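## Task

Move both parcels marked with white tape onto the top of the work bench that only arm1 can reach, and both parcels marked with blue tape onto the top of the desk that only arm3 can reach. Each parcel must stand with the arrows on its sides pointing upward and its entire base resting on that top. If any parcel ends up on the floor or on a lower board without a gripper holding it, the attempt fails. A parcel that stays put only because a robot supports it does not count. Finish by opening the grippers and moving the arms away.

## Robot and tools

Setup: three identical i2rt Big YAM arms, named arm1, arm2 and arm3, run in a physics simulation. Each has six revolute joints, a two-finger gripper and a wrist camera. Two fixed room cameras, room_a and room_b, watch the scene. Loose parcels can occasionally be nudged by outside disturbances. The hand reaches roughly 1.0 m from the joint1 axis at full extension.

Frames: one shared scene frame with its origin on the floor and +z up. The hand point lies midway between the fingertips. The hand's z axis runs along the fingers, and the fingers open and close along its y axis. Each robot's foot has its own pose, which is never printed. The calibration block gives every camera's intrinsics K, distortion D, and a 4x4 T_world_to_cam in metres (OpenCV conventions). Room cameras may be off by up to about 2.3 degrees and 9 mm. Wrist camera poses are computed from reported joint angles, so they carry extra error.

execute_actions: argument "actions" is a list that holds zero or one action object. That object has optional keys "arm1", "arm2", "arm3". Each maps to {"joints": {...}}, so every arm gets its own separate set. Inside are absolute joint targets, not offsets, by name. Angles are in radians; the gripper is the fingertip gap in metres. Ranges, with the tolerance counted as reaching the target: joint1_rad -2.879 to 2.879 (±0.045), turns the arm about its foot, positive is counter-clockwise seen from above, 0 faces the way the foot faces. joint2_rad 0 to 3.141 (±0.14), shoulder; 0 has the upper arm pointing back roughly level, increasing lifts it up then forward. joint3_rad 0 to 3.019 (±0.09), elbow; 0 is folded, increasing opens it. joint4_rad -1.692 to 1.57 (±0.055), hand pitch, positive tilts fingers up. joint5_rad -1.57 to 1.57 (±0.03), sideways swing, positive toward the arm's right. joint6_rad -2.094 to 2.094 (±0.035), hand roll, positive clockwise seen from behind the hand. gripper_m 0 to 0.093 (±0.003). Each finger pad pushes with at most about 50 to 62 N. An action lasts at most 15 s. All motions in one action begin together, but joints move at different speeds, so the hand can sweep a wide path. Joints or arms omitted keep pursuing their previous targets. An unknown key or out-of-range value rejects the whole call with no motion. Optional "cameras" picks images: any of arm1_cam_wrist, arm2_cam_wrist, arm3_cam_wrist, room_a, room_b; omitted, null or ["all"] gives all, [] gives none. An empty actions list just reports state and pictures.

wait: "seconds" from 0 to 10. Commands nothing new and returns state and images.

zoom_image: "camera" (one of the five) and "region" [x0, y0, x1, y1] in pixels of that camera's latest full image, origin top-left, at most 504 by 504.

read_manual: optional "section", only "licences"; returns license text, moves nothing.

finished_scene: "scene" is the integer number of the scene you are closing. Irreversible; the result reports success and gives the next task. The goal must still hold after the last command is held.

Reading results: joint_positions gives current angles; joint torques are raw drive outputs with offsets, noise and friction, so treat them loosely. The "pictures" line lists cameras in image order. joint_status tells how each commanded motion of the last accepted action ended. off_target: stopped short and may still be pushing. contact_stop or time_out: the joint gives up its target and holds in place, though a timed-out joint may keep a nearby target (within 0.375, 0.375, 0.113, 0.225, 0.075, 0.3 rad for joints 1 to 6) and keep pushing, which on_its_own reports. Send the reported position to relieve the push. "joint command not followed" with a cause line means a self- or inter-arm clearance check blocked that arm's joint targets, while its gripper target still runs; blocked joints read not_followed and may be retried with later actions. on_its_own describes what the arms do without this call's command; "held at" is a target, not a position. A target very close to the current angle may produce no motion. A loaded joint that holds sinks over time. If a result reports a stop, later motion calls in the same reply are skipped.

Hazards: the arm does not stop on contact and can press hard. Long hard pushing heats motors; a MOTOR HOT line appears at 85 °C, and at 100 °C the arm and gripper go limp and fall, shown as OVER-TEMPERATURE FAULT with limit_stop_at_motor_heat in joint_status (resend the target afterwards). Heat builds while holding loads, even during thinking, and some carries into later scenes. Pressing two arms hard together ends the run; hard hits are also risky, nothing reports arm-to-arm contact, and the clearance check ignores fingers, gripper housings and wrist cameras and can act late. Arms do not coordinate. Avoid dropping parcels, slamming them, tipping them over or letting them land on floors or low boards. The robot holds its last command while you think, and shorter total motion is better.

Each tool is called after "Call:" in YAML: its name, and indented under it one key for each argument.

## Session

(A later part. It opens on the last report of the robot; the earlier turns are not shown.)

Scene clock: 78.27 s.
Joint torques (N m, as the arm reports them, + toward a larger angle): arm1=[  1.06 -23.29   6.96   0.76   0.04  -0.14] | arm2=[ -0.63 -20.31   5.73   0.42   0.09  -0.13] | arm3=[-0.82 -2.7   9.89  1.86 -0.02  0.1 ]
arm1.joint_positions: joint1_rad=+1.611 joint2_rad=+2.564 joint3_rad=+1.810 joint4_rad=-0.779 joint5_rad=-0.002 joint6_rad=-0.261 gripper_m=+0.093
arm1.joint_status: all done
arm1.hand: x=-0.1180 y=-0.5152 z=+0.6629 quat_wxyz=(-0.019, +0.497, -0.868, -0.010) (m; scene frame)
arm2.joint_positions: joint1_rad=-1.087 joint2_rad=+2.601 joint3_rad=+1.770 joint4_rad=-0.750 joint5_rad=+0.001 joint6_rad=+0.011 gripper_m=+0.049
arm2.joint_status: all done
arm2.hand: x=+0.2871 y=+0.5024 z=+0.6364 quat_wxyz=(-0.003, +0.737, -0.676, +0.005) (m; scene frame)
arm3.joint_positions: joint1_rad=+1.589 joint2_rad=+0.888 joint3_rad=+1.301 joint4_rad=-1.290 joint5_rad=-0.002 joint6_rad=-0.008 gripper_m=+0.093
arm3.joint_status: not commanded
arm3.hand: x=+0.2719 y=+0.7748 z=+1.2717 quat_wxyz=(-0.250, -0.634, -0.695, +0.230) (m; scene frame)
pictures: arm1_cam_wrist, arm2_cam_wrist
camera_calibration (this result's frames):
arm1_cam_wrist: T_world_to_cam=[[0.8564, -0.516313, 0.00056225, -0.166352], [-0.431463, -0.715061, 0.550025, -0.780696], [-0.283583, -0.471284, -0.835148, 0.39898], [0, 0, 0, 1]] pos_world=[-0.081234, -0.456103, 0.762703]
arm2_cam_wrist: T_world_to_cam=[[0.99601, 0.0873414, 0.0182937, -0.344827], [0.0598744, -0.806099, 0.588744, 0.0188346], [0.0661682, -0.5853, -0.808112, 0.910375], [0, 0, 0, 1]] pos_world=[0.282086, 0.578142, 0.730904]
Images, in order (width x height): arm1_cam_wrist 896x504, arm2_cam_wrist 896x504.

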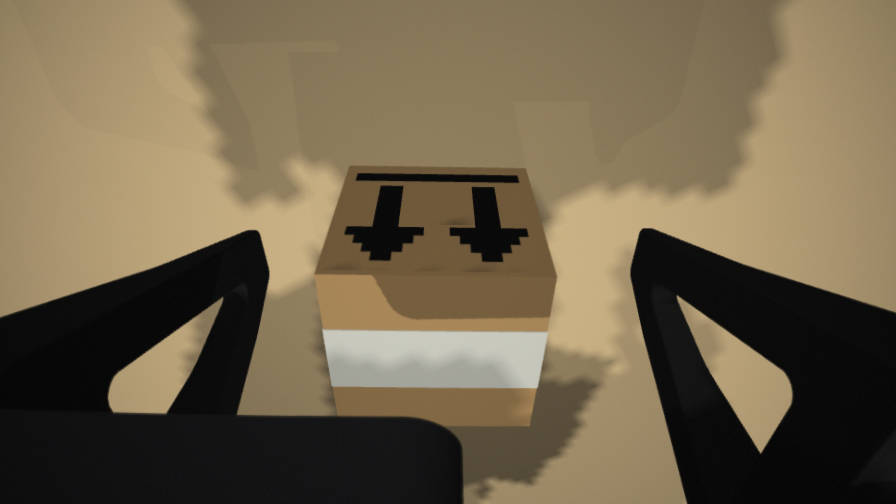

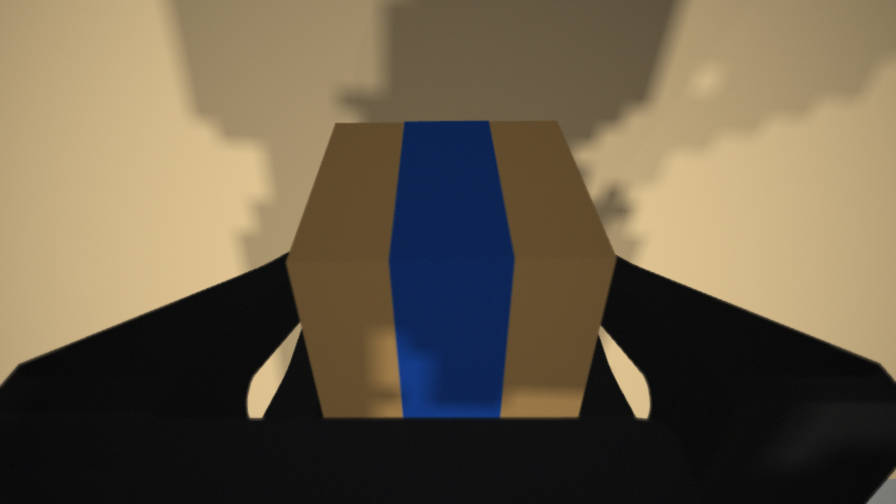

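Call:
execute_actions:
  actions:
    - {"arm2": {"joints": {"joint2_rad": 2.601, "gripper_m": 0.093}}, "arm1": {"joints": {"joint2_rad": 2.60, "joint3_rad": 1.79}}}
  cameras: ["arm1_cam_wrist", "arm2_cam_wrist"]

Scene clock: 79.07 s.
Joint torques (N m, as the arm reports them, + toward a larger angle): arm1=[  0.91 -20.34   5.81   0.76   0.04  -0.14] | arm2=[ -0.65 -19.45   5.77   0.39   0.1   -0.12] | arm3=[-0.94 -2.74  9.89  1.85 -0.02  0.1 ]
arm1.joint_positions: joint1_rad=+1.611 joint2_rad=+2.564 joint3_rad=+1.795 joint4_rad=-0.779 joint5_rad=-0.002 joint6_rad=-0.261 gripper_m=+0.093
arm1.joint_status: all done
arm1.hand: x=-0.1235 y=-0.5206 z=+0.6586 quat_wxyz=(-0.011, +0.497, -0.868, -0.008) (m; scene frame)
arm2.joint_positions: joint1_rad=-1.087 joint2_rad=+2.601 joint3_rad=+1.770 joint4_rad=-0.750 joint5_rad=+0.001 joint6_rad=+0.011 gripper_m=+0.093
arm2.joint_status: all done
arm2.hand: x=+0.2871 y=+0.5024 z=+0.6364 quat_wxyz=(-0.003, +0.737, -0.676, +0.005) (m; scene frame)
arm3.joint_positions: joint1_rad=+1.589 joint2_rad=+0.888 joint3_rad=+1.301 joint4_rad=-1.290 joint5_rad=-0.002 joint6_rad=-0.008 gripper_m=+0.093
arm3.joint_status: not commanded
arm3.hand: x=+0.2719 y=+0.7748 z=+1.2717 quat_wxyz=(-0.250, -0.634, -0.695, +0.230) (m; scene frame)
pictures: arm1_cam_wrist, arm2_cam_wrist
camera_calibration (this result's frames):
arm1_cam_wrist: T_world_to_cam=[[0.85644, -0.516236, -0.00320902, -0.161874], [-0.425345, -0.709147, 0.56231, -0.788832], [-0.29256, -0.48022, -0.826921, 0.380035], [0, 0, 0, 1]] pos_world=[-0.0857075, -0.460462, 0.757307]
arm2_cam_wrist: T_world_to_cam=[[0.995977, 0.0877214, 0.0182924, -0.345008], [0.0601824, -0.806074, 0.588747, 0.0187313], [0.0663907, -0.585278, -0.80811, 0.910298], [0, 0, 0, 1]] pos_world=[0.282057, 0.578141, 0.730904]
Images, in order (width x height): arm1_cam_wrist 896x504, arm2_cam_wrist 896x504.

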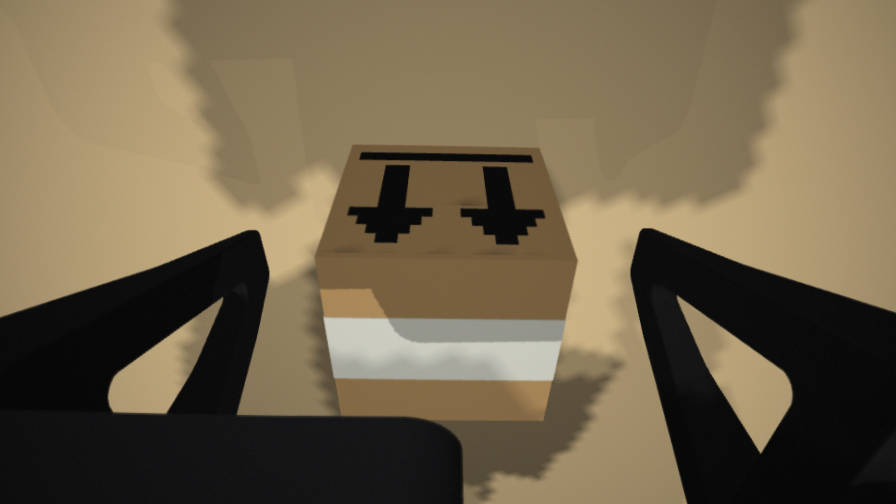

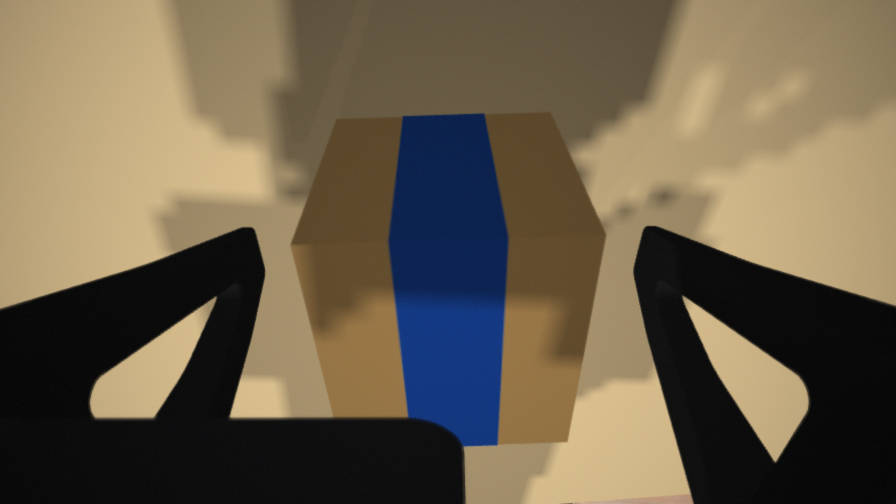

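Call:
execute_actions:
  actions:
    - {"arm2": {"joints": {"joint2_rad": 1.2, "joint3_rad": 1.0, "joint4_rad": -1.3}}, "arm1": {"joints": {"joint2_rad": 2.58, "joint3_rad": 1.768}}}
  cameras: ["arm1_cam_wrist", "arm3_cam_wrist"]

Scene clock: 81.57 s.
Joint torques (N m, as the arm reports them, + toward a larger angle): arm1=[  1.04 -22.06   5.71   0.72   0.04  -0.14] | arm2=[-0.45 -5.52  7.26 -0.13  0.09 -0.13] | arm3=[-0.84 -2.69  9.89  1.86 -0.01  0.11]
arm1.joint_positions: joint1_rad=+1.611 joint2_rad=+2.564 joint3_rad=+1.771 joint4_rad=-0.779 joint5_rad=-0.002 joint6_rad=-0.261 gripper_m=+0.093
arm1.joint_status: all done
arm1.hand: x=-0.1323 y=-0.5293 z=+0.6519 quat_wxyz=(+0.000, +0.497, -0.868, -0.005) (m; scene frame)
arm2.joint_positions: joint1_rad=-1.087 joint2_rad=+1.193 joint3_rad=+1.005 joint4_rad=-1.291 joint5_rad=+0.001 joint6_rad=+0.011 gripper_m=+0.093
arm2.joint_status: all done
arm2.hand: x=+0.3118 y=+0.2068 z=+1.0863 quat_wxyz=(-0.037, +0.736, -0.675, -0.033) (m; scene frame)
arm3.joint_positions: joint1_rad=+1.589 joint2_rad=+0.888 joint3_rad=+1.301 joint4_rad=-1.290 joint5_rad=-0.002 joint6_rad=-0.008 gripper_m=+0.093
arm3.joint_status: not commanded
arm3.hand: x=+0.2719 y=+0.7748 z=+1.2717 quat_wxyz=(-0.250, -0.634, -0.695, +0.230) (m; scene frame)
pictures: arm1_cam_wrist, arm3_cam_wrist
camera_calibration (this result's frames):
arm1_cam_wrist: T_world_to_cam=[[0.856421, -0.516197, -0.0091501, -0.154905], [-0.415443, -0.699566, 0.58139, -0.801054], [-0.306513, -0.494114, -0.813573, 0.349931], [0, 0, 0, 1]] pos_world=[-0.0928697, -0.467446, 0.749003]
arm3_cam_wrist: T_world_to_cam=[[-0.995324, -0.0965573, -0.00242231, 0.347326], [-0.0960619, 0.992208, -0.0793389, -0.637769], [0.0100642, -0.0787352, -0.996845, 1.44866], [0, 0, 0, 1]] pos_world=[0.269858, 0.780397, 1.39433]
Images, in order (width x height): arm1_cam_wrist 896x504, arm3_cam_wrist 896x504.

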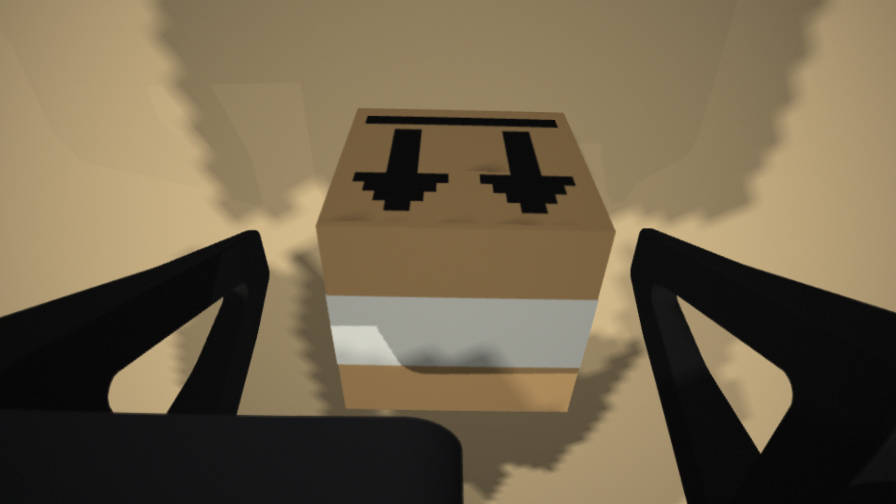

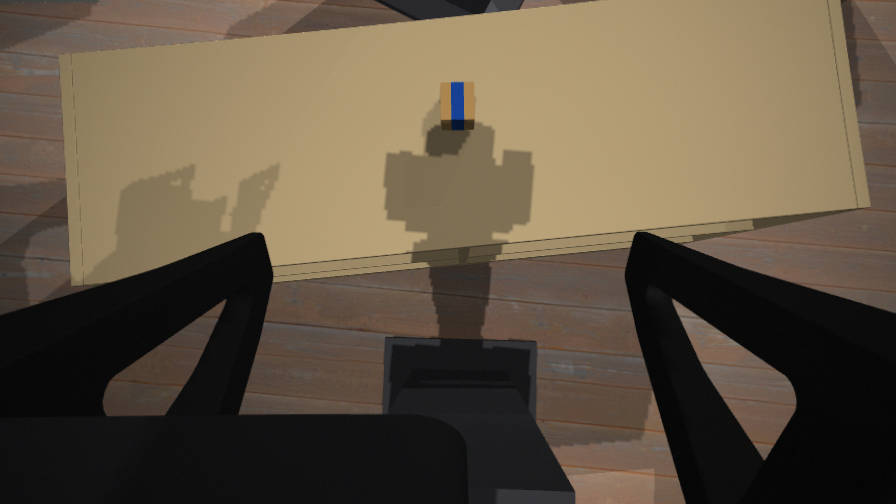

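Call:
execute_actions:
  actions:
    - {"arm1": {"joints": {"gripper_m": 0.035}}, "arm3": {"joints": {"joint1_rad": 1.565, "joint2_rad": 2.21, "joint3_rad": 1.615, "joint4_rad": -0.937}}}
  cameras: ["arm1_cam_wrist", "arm3_cam_wrist"]

Scene clock: 83.90 s.
Joint torques (N m, as the arm reports them, + toward a larger angle): arm1=[  0.99 -22.07   5.72   0.71   0.02  -0.13] | arm2=[-0.46 -5.46  7.31 -0.09  0.09 -0.13] | arm3=[ -0.89 -22.09   9.81   0.92  -0.02   0.1 ]
arm1.joint_positions: joint1_rad=+1.611 joint2_rad=+2.564 joint3_rad=+1.771 joint4_rad=-0.779 joint5_rad=-0.002 joint6_rad=-0.262 gripper_m=+0.049
arm1.joint_status: gripper_m off_target (ended at +0.049, target +0.035)
arm1.hand: x=-0.1323 y=-0.5293 z=+0.6519 quat_wxyz=(+0.000, +0.497, -0.868, -0.005) (m; scene frame)
arm2.joint_positions: joint1_rad=-1.087 joint2_rad=+1.193 joint3_rad=+1.005 joint4_rad=-1.291 joint5_rad=+0.001 joint6_rad=+0.011 gripper_m=+0.093
arm2.joint_status: not commanded
arm2.hand: x=+0.3118 y=+0.2068 z=+1.0863 quat_wxyz=(-0.037, +0.736, -0.675, -0.033) (m; scene frame)
arm3.joint_positions: joint1_rad=+1.572 joint2_rad=+2.205 joint3_rad=+1.590 joint4_rad=-0.934 joint5_rad=-0.002 joint6_rad=-0.008 gripper_m=+0.093
arm3.joint_status: all done
arm3.hand: x=+0.2852 y=+0.4992 z=+0.7696 quat_wxyz=(-0.009, -0.680, -0.733, +0.007) (m; scene frame)
pictures: arm1_cam_wrist, arm3_cam_wrist
camera_calibration (this result's frames):
arm1_cam_wrist: T_world_to_cam=[[0.85662, -0.515873, -0.008779, -0.155013], [-0.415334, -0.699567, 0.581466, -0.801104], [-0.306104, -0.49445, -0.813523, 0.349765], [0, 0, 0, 1]] pos_world=[-0.0928735, -0.467451, 0.748996]
arm3_cam_wrist: T_world_to_cam=[[-0.997024, -0.0763733, -0.0104723, 0.329338], [-0.0691822, 0.826554, 0.558589, -0.818805], [-0.0340053, 0.557651, -0.829379, 0.492294], [0, 0, 0, 1]] pos_world=[0.288452, 0.427411, 0.869122]
Images, in order (width x height): arm1_cam_wrist 896x504, arm3_cam_wrist 896x504.

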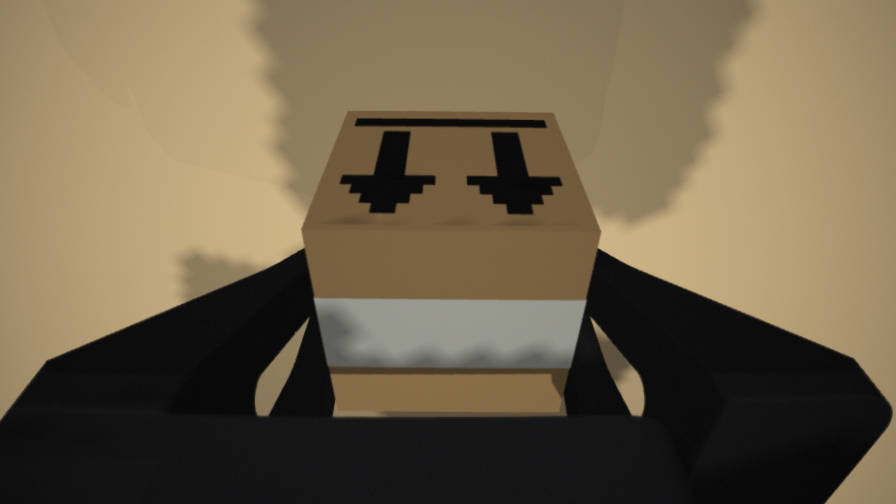

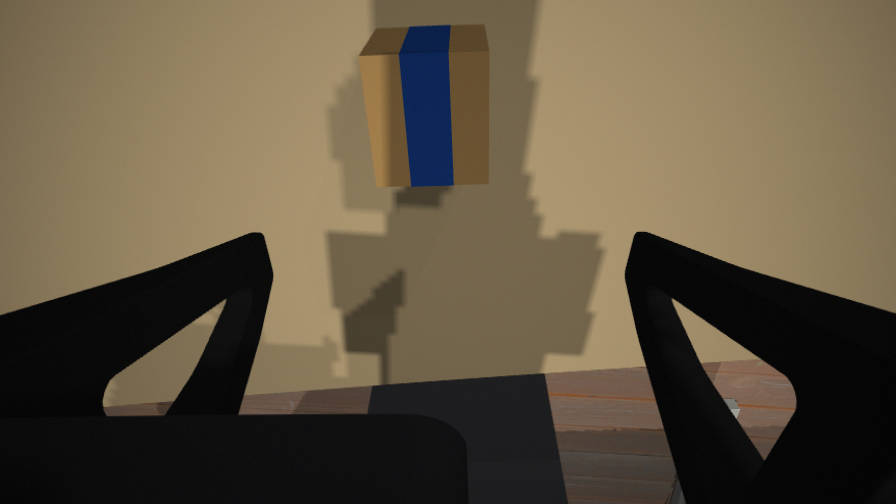

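Call:
execute_actions:
  actions:
    - {"arm1": {"joints": {"joint1_rad": -0.876, "joint2_rad": 2.23, "joint3_rad": 1.835, "joint4_rad": -1.172}}, "arm3": {"joints": {"joint1_rad": 1.597, "joint2_rad": 2.425, "joint3_rad": 1.65, "joint4_rad": -0.772}}}
  cameras: ["arm1_cam_wrist", "arm3_cam_wrist"]

Scene clock: 87.77 s.
Joint torques (N m, as the arm reports them, + toward a larger angle): arm1=[  0.88 -21.07   7.7    0.35  -0.1   -0.11] | arm2=[-0.52 -5.4   7.33 -0.11  0.09 -0.13] | arm3=[ -0.05 -23.32   7.99   1.31  -0.02   0.1 ]
arm1.joint_positions: joint1_rad=-0.886 joint2_rad=+2.208 joint3_rad=+1.840 joint4_rad=-1.165 joint5_rad=+0.001 joint6_rad=-0.264 gripper_m=+0.049
arm1.joint_status: all done
arm1.hand: x=-0.6888 y=-1.6430 z=+0.8948 quat_wxyz=(-0.007, -0.665, -0.747, +0.014) (m; scene frame)
arm2.joint_positions: joint1_rad=-1.087 joint2_rad=+1.193 joint3_rad=+1.005 joint4_rad=-1.291 joint5_rad=+0.001 joint6_rad=+0.011 gripper_m=+0.093
arm2.joint_status: not commanded
arm2.hand: x=+0.3118 y=+0.2068 z=+1.0863 quat_wxyz=(-0.037, +0.736, -0.675, -0.033) (m; scene frame)
arm3.joint_positions: joint1_rad=+1.594 joint2_rad=+2.426 joint3_rad=+1.635 joint4_rad=-0.780 joint5_rad=-0.002 joint6_rad=-0.008 gripper_m=+0.093
arm3.joint_status: all done
arm3.hand: x=+0.2990 y=+0.4974 z=+0.6509 quat_wxyz=(-0.001, -0.672, -0.740, -0.001) (m; scene frame)
pictures: arm1_cam_wrist, arm3_cam_wrist
camera_calibration (this result's frames):
arm1_cam_wrist: T_world_to_cam=[[-0.994471, -0.10437, 0.0116246, -0.867858], [-0.0799491, 0.824222, 0.560594, 0.800774], [-0.0680902, 0.556565, -0.828009, 1.73007], [0, 0, 0, 1]] pos_world=[-0.681237, -1.71349, 0.993695]
arm3_cam_wrist: T_world_to_cam=[[-0.995183, -0.0974521, -0.0106549, 0.351732], [-0.0857816, 0.813043, 0.575849, -0.749587], [-0.0474549, 0.57399, -0.817486, 0.383477], [0, 0, 0, 1]] pos_world=[0.303934, 0.423612, 0.748884]
Images, in order (width x height): arm1_cam_wrist 896x504, arm3_cam_wrist 896x504.

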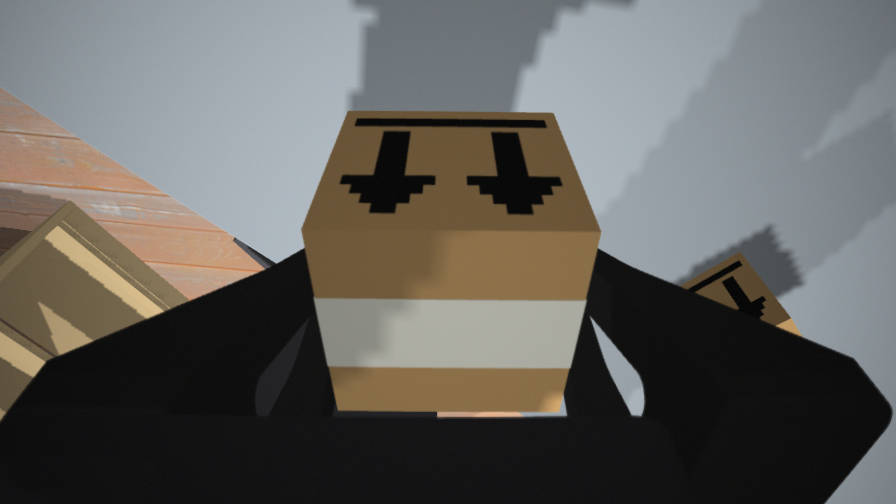

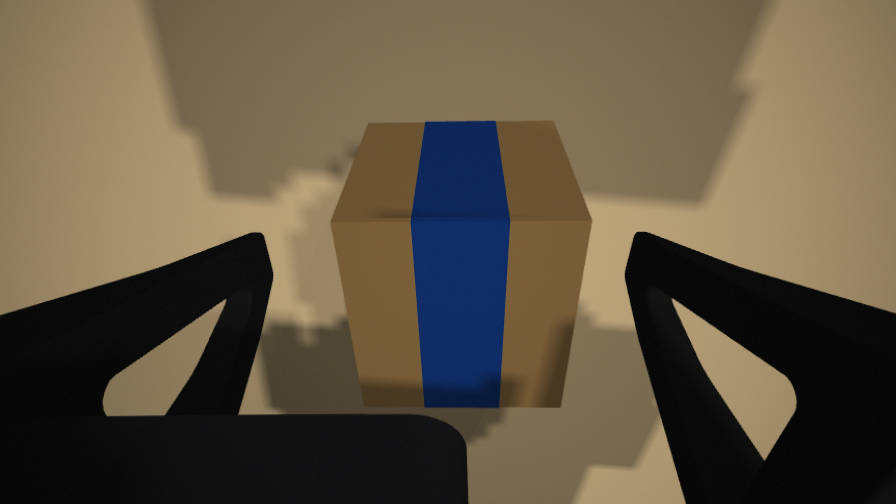

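Call:
execute_actions:
  actions:
    - {"arm1": {"joints": {"joint2_rad": 2.335, "joint4_rad": -1.068}}, "arm3": {"joints": {"joint2_rad": 2.45, "joint3_rad": 1.62}}}
  cameras: ["arm1_cam_wrist", "arm3_cam_wrist"]

Scene clock: 89.63 s.
Joint torques (N m, as the arm reports them, + toward a larger angle): arm1=[  0.93 -22.36   8.01   0.77  -0.1   -0.11] | arm2=[-0.55 -5.39  7.29 -0.13  0.09 -0.12] | arm3=[  0.01 -21.09   6.49   1.26  -0.02   0.1 ]
arm1.joint_positions: joint1_rad=-0.886 joint2_rad=+2.322 joint3_rad=+1.828 joint4_rad=-1.075 joint5_rad=+0.001 joint6_rad=-0.264 gripper_m=+0.049
arm1.joint_status: all done
arm1.hand: x=-0.6889 y=-1.6417 z=+0.8169 quat_wxyz=(+0.003, -0.665, -0.747, -0.001) (m; scene frame)
arm2.joint_positions: joint1_rad=-1.087 joint2_rad=+1.193 joint3_rad=+1.005 joint4_rad=-1.291 joint5_rad=+0.001 joint6_rad=+0.011 gripper_m=+0.093
arm2.joint_status: not commanded
arm2.hand: x=+0.3118 y=+0.2068 z=+1.0863 quat_wxyz=(-0.037, +0.736, -0.675, -0.033) (m; scene frame)
arm3.joint_positions: joint1_rad=+1.594 joint2_rad=+2.426 joint3_rad=+1.624 joint4_rad=-0.780 joint5_rad=-0.002 joint6_rad=-0.008 gripper_m=+0.093
arm3.joint_status: all done
arm3.hand: x=+0.2985 y=+0.5033 z=+0.6478 quat_wxyz=(+0.003, -0.672, -0.740, -0.005) (m; scene frame)
pictures: arm1_cam_wrist, arm3_cam_wrist
camera_calibration (this result's frames):
arm1_cam_wrist: T_world_to_cam=[[-0.994523, -0.104488, 0.00247834, -0.859666], [-0.0829384, 0.803399, 0.589636, 0.783347], [-0.0636009, 0.586201, -0.807665, 1.69995], [0, 0, 0, 1]] pos_world=[-0.681869, -1.71568, 0.913233]
arm3_cam_wrist: T_world_to_cam=[[-0.995193, -0.0973406, -0.0107572, 0.351768], [-0.0852021, 0.806425, 0.585167, -0.755564], [-0.0482856, 0.58327, -0.810842, 0.368841], [0, 0, 0, 1]] pos_world=[0.303511, 0.428413, 0.744987]
Images, in order (width x height): arm1_cam_wrist 896x504, arm3_cam_wrist 896x504.

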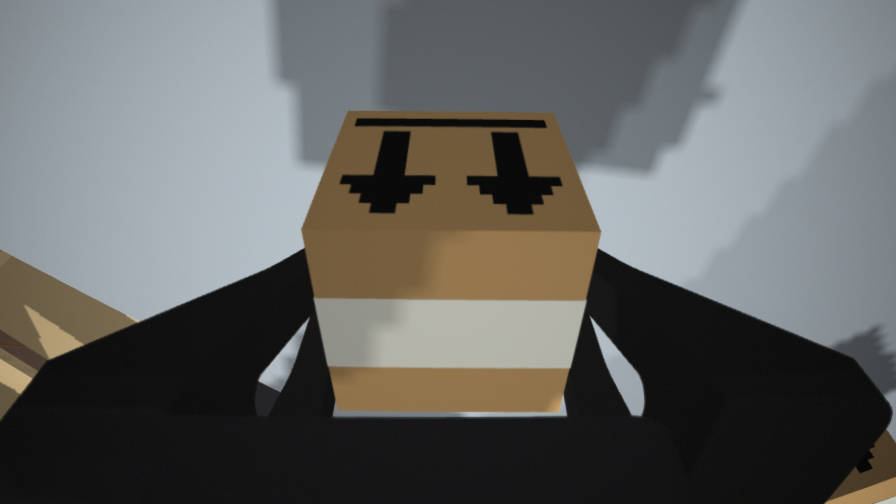

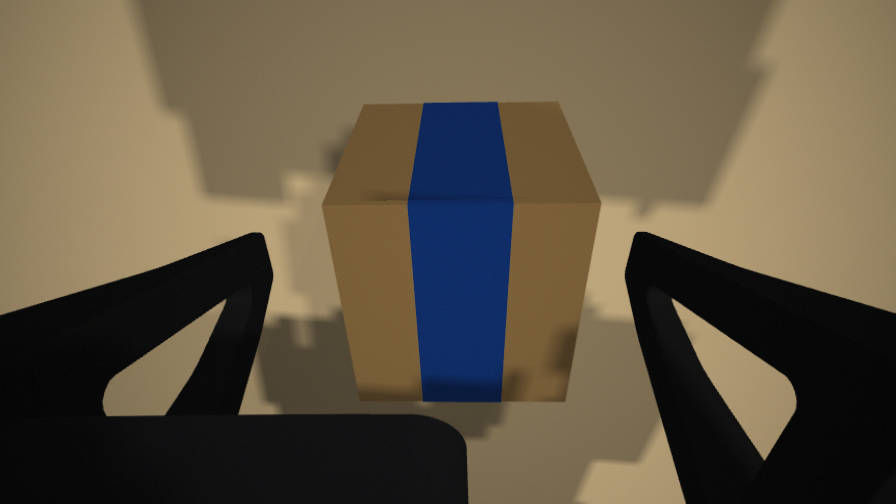

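Call:
execute_actions:
  actions:
    - {"arm1": {"joints": {"joint3_rad": 1.80, "joint4_rad": -1.043}}, "arm3": {"joints": {"joint2_rad": 2.43, "gripper_m": 0.035}}}
  cameras: ["arm1_cam_wrist", "arm3_cam_wrist"]

Scene clock: 90.37 s.
Joint torques (N m, as the arm reports them, + toward a larger angle): arm1=[  0.94 -22.17   7.19   0.88  -0.1   -0.12] | arm2=[-0.46 -5.4   7.32 -0.1   0.09 -0.13] | arm3=[ -0.05 -22.98   6.49   1.27  -0.03   0.1 ]
arm1.joint_positions: joint1_rad=-0.886 joint2_rad=+2.322 joint3_rad=+1.802 joint4_rad=-1.051 joint5_rad=+0.001 joint6_rad=-0.264 gripper_m=+0.049
arm1.joint_status: all done
arm1.hand: x=-0.6882 y=-1.6366 z=+0.8084 quat_wxyz=(+0.004, -0.665, -0.747, -0.002) (m; scene frame)
arm2.joint_positions: joint1_rad=-1.087 joint2_rad=+1.193 joint3_rad=+1.005 joint4_rad=-1.291 joint5_rad=+0.001 joint6_rad=+0.011 gripper_m=+0.093
arm2.joint_status: not commanded
arm2.hand: x=+0.3118 y=+0.2068 z=+1.0863 quat_wxyz=(-0.037, +0.736, -0.675, -0.033) (m; scene frame)
arm3.joint_positions: joint1_rad=+1.594 joint2_rad=+2.426 joint3_rad=+1.624 joint4_rad=-0.780 joint5_rad=-0.001 joint6_rad=-0.007 gripper_m=+0.050
arm3.joint_status: gripper_m off_target (ended at +0.050, target +0.035); the others done
arm3.hand: x=+0.2984 y=+0.5033 z=+0.6478 quat_wxyz=(+0.003, -0.672, -0.740, -0.004) (m; scene frame)
pictures: arm1_cam_wrist, arm3_cam_wrist
camera_calibration (this result's frames):
arm1_cam_wrist: T_world_to_cam=[[-0.994524, -0.104486, 0.0020972, -0.858072], [-0.0830664, 0.802509, 0.590829, 0.781793], [-0.0634162, 0.58742, -0.806794, 1.69155], [0, 0, 0, 1]] pos_world=[-0.681161, -1.7107, 0.904624]
arm3_cam_wrist: T_world_to_cam=[[-0.995234, -0.0969653, -0.0103718, 0.351276], [-0.084673, 0.806476, 0.585172, -0.755752], [-0.0483768, 0.583262, -0.810843, 0.368874], [0, 0, 0, 1]] pos_world=[0.303455, 0.428408, 0.744987]
Images, in order (width x height): arm1_cam_wrist 896x504, arm3_cam_wrist 896x504.

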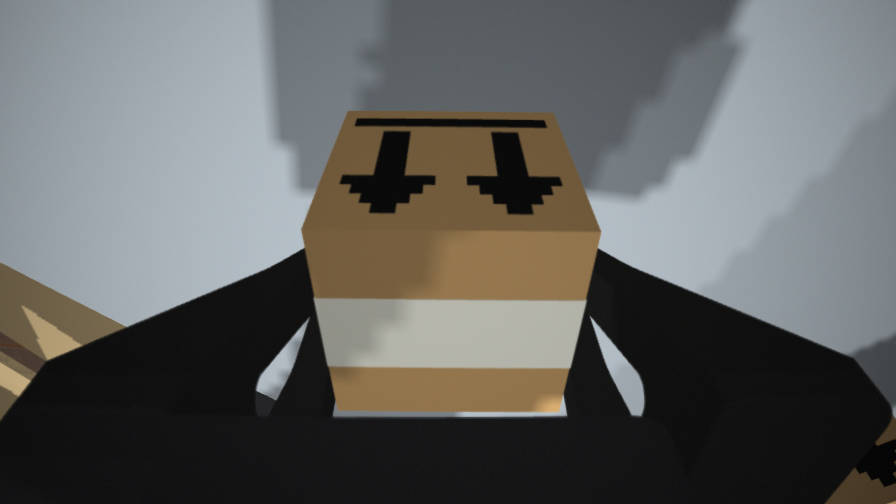

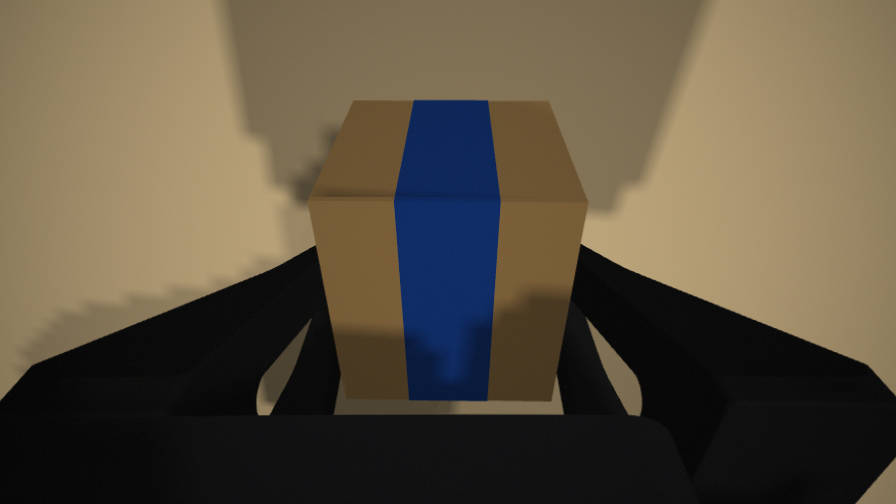

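Call:
execute_actions:
  actions:
    - {"arm1": {"joints": {"joint3_rad": 1.783, "joint4_rad": -1.026}}, "arm3": {"joints": {"joint1_rad": -1.305, "joint2_rad": 1.87, "joint3_rad": 1.19, "joint4_rad": -0.895}}}
  cameras: ["arm1_cam_wrist", "arm3_cam_wrist"]

Scene clock: 93.23 s.
Joint torques (N m, as the arm reports them, + toward a larger angle): arm1=[  1.11 -22.13   6.62   0.83  -0.09  -0.1 ] | arm2=[-0.46 -5.39  7.32 -0.11  0.1  -0.12] | arm3=[  0.41 -15.98   7.47   0.72  -0.12   0.09]
arm1.joint_positions: joint1_rad=-0.886 joint2_rad=+2.322 joint3_rad=+1.792 joint4_rad=-1.033 joint5_rad=+0.001 joint6_rad=-0.264 gripper_m=+0.049
arm1.joint_status: all done
arm1.hand: x=-0.6882 y=-1.6365 z=+0.8051 quat_wxyz=(+0.002, -0.665, -0.747, +0.002) (m; scene frame)
arm2.joint_positions: joint1_rad=-1.087 joint2_rad=+1.193 joint3_rad=+1.005 joint4_rad=-1.291 joint5_rad=+0.001 joint6_rad=+0.011 gripper_m=+0.093
arm2.joint_status: not commanded
arm2.hand: x=+0.3118 y=+0.2068 z=+1.0863 quat_wxyz=(-0.037, +0.736, -0.675, -0.033) (m; scene frame)
arm3.joint_positions: joint1_rad=-1.313 joint2_rad=+1.855 joint3_rad=+1.194 joint4_rad=-0.886 joint5_rad=+0.001 joint6_rad=-0.006 gripper_m=+0.050
arm3.joint_status: all done
arm3.hand: x=+0.0856 y=+1.5907 z=+0.8340 quat_wxyz=(+0.007, -0.813, +0.582, +0.009) (m; scene frame)
pictures: arm1_cam_wrist, arm3_cam_wrist
camera_calibration (this result's frames):
arm1_cam_wrist: T_world_to_cam=[[-0.994518, -0.104491, 0.00400294, -0.859605], [-0.0824292, 0.806943, 0.584849, 0.796198], [-0.0643417, 0.581313, -0.811132, 1.68174], [0, 0, 0, 1]] pos_world=[-0.681056, -1.70993, 0.9019]
arm3_cam_wrist: T_world_to_cam=[[0.945705, 0.324967, -0.00618298, -0.593906], [0.272903, -0.783572, 0.558156, 0.761522], [0.176537, -0.529539, -0.829713, 1.64193], [0, 0, 0, 1]] pos_world=[0.0639764, 1.65917, 0.93361]
Images, in order (width x height): arm1_cam_wrist 896x504, arm3_cam_wrist 896x504.

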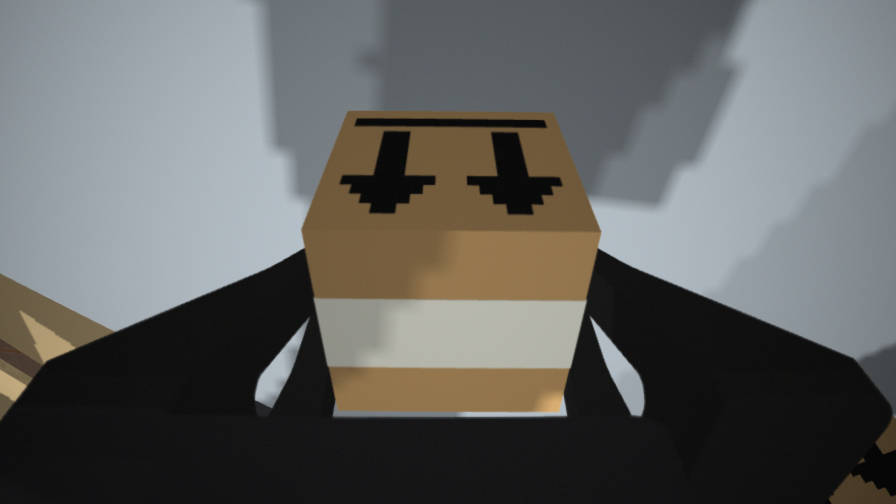

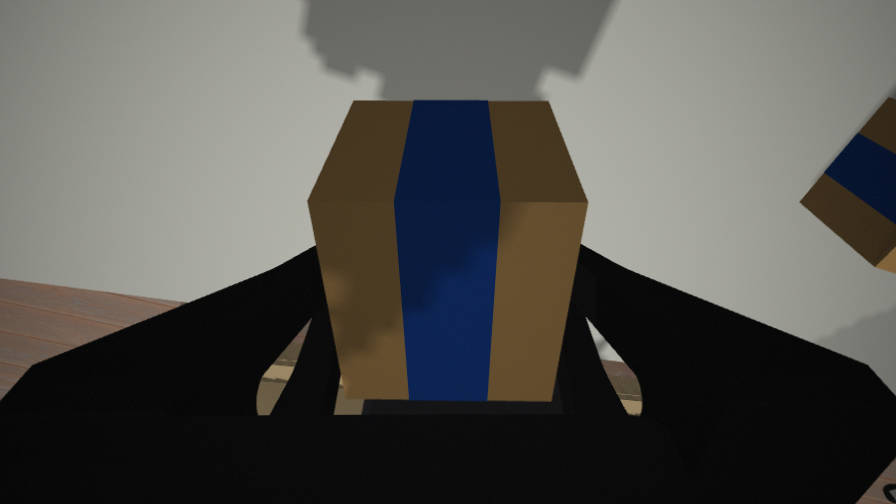

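Call:
execute_actions:
  actions:
    - {"arm1": {"joints": {"joint3_rad": 1.792, "gripper_m": 0.093}}, "arm3": {"joints": {"joint2_rad": 2.01, "joint4_rad": -0.762}}}
  cameras: ["arm1_cam_wrist", "arm3_cam_wrist"]

Scene clock: 96.00 s.
Joint torques (N m, as the arm reports them, + toward a larger angle): arm1=[  0.88 -21.77   7.31   0.85  -0.1   -0.11] | arm2=[-0.51 -5.45  7.28 -0.12  0.09 -0.12] | arm3=[  0.27 -17.94   7.19   1.24  -0.13   0.09]
arm1.joint_positions: joint1_rad=-0.886 joint2_rad=+2.322 joint3_rad=+1.792 joint4_rad=-1.033 joint5_rad=+0.001 joint6_rad=-0.264 gripper_m=+0.093
arm1.joint_status: all done
arm1.hand: x=-0.6882 y=-1.6365 z=+0.8051 quat_wxyz=(+0.002, -0.665, -0.747, +0.002) (m; scene frame)
arm2.joint_positions: joint1_rad=-1.087 joint2_rad=+1.193 joint3_rad=+1.005 joint4_rad=-1.291 joint5_rad=+0.001 joint6_rad=+0.011 gripper_m=+0.093
arm2.joint_status: not commanded
arm2.hand: x=+0.3118 y=+0.2068 z=+1.0863 quat_wxyz=(-0.037, +0.736, -0.675, -0.033) (m; scene frame)
arm3.joint_positions: joint1_rad=-1.313 joint2_rad=+2.006 joint3_rad=+1.181 joint4_rad=-0.771 joint5_rad=+0.001 joint6_rad=-0.006 gripper_m=+0.050
arm3.joint_status: all done
arm3.hand: x=+0.0870 y=+1.5867 z=+0.7586 quat_wxyz=(-0.007, -0.813, +0.582, -0.011) (m; scene frame)
pictures: arm1_cam_wrist, arm3_cam_wrist
camera_calibration (this result's frames):
arm1_cam_wrist: T_world_to_cam=[[-0.994518, -0.104491, 0.00400294, -0.859605], [-0.0824292, 0.806943, 0.584849, 0.796198], [-0.0643417, 0.581313, -0.811132, 1.68174], [0, 0, 0, 1]] pos_world=[-0.681056, -1.70993, 0.9019]
arm3_cam_wrist: T_world_to_cam=[[0.945814, 0.324644, -0.00654094, -0.593621], [0.26405, -0.757245, 0.597376, 0.729379], [0.188981, -0.566733, -0.801935, 1.6139], [0, 0, 0, 1]] pos_world=[0.0638655, 1.65968, 0.854644]
Images, in order (width x height): arm1_cam_wrist 896x504, arm3_cam_wrist 896x504.

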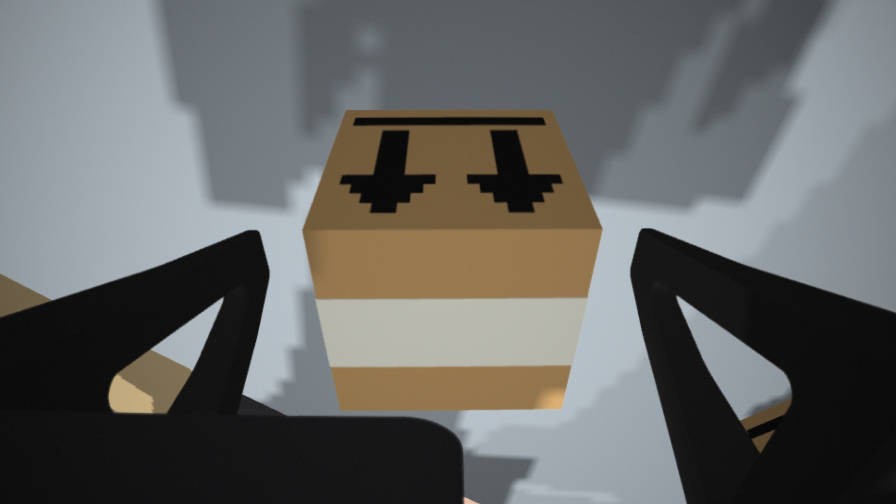

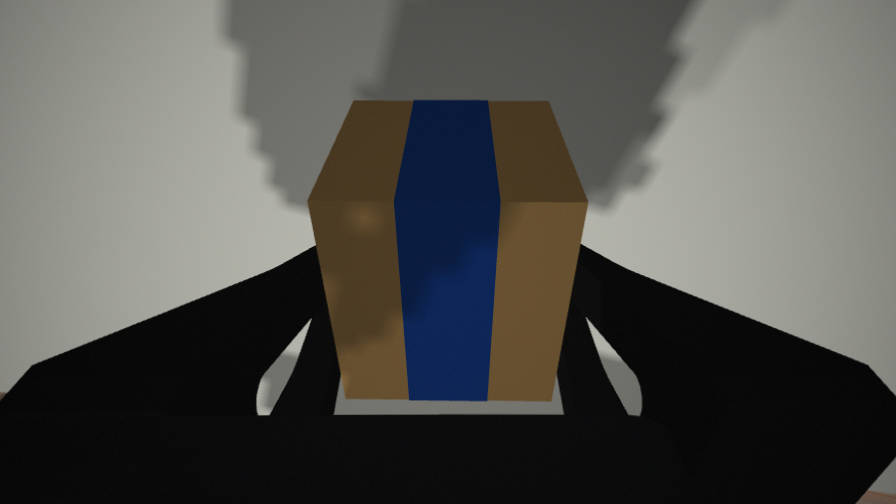

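Call:
execute_actions:
  actions:
    - {"arm1": {"joints": {"joint2_rad": 2.0, "joint4_rad": -1.35}}, "arm3": {"joints": {"joint3_rad": 1.16, "joint4_rad": -0.73}}}
  cameras: ["arm1_cam_wrist", "arm3_cam_wrist"]

Scene clock: 97.50 s.
Joint torques (N m, as the arm reports them, + toward a larger angle): arm1=[  0.97 -17.94   9.14   0.39  -0.1   -0.12] | arm2=[-0.51 -5.42  7.32 -0.1   0.09 -0.13] | arm3=[  0.3  -17.74   5.91   1.45  -0.12   0.09]
arm1.joint_positions: joint1_rad=-0.886 joint2_rad=+1.970 joint3_rad=+1.784 joint4_rad=-1.343 joint5_rad=+0.001 joint6_rad=-0.264 gripper_m=+0.093
arm1.joint_status: all done
arm1.hand: x=-0.6811 y=-1.5945 z=+1.0203 quat_wxyz=(-0.008, -0.665, -0.747, +0.016) (m; scene frame)
arm2.joint_positions: joint1_rad=-1.087 joint2_rad=+1.193 joint3_rad=+1.005 joint4_rad=-1.291 joint5_rad=+0.001 joint6_rad=+0.011 gripper_m=+0.093
arm2.joint_status: not commanded
arm2.hand: x=+0.3118 y=+0.2068 z=+1.0863 quat_wxyz=(-0.037, +0.736, -0.675, -0.033) (m; scene frame)
arm3.joint_positions: joint1_rad=-1.313 joint2_rad=+2.006 joint3_rad=+1.168 joint4_rad=-0.742 joint5_rad=+0.001 joint6_rad=-0.006 gripper_m=+0.050
arm3.joint_status: all done
arm3.hand: x=+0.0869 y=+1.5870 z=+0.7552 quat_wxyz=(-0.002, -0.813, +0.582, -0.004) (m; scene frame)
pictures: arm1_cam_wrist, arm3_cam_wrist
camera_calibration (this result's frames):
arm1_cam_wrist: T_world_to_cam=[[-0.994462, -0.104338, 0.0125769, -0.857503], [-0.0796469, 0.826331, 0.557525, 0.697707], [-0.0685638, 0.553436, -0.830065, 1.80429], [0, 0, 0, 1]] pos_world=[-0.673475, -1.66456, 1.11947]
arm3_cam_wrist: T_world_to_cam=[[0.945777, 0.324753, -0.00642344, -0.593907], [0.267068, -0.766219, 0.584451, 0.755377], [0.184881, -0.554476, -0.811403, 1.59938], [0, 0, 0, 1]] pos_world=[0.064271, 1.65848, 0.852449]
Images, in order (width x height): arm1_cam_wrist 896x504, arm3_cam_wrist 896x504.

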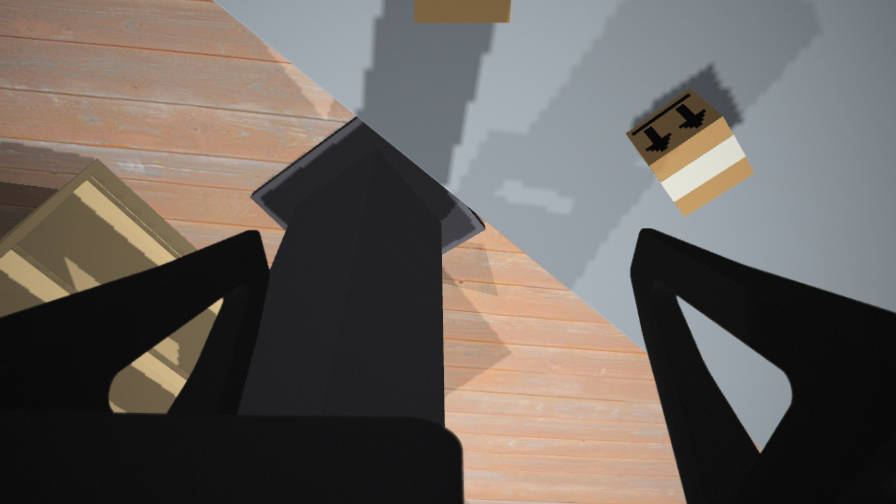

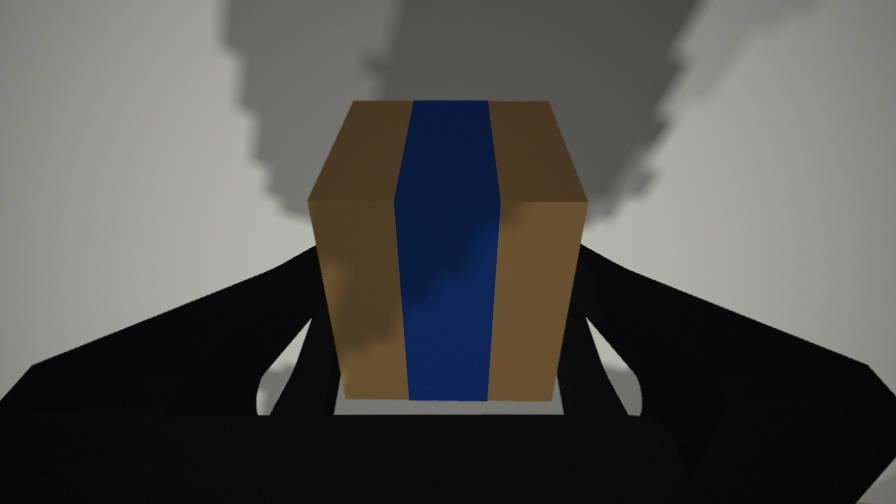

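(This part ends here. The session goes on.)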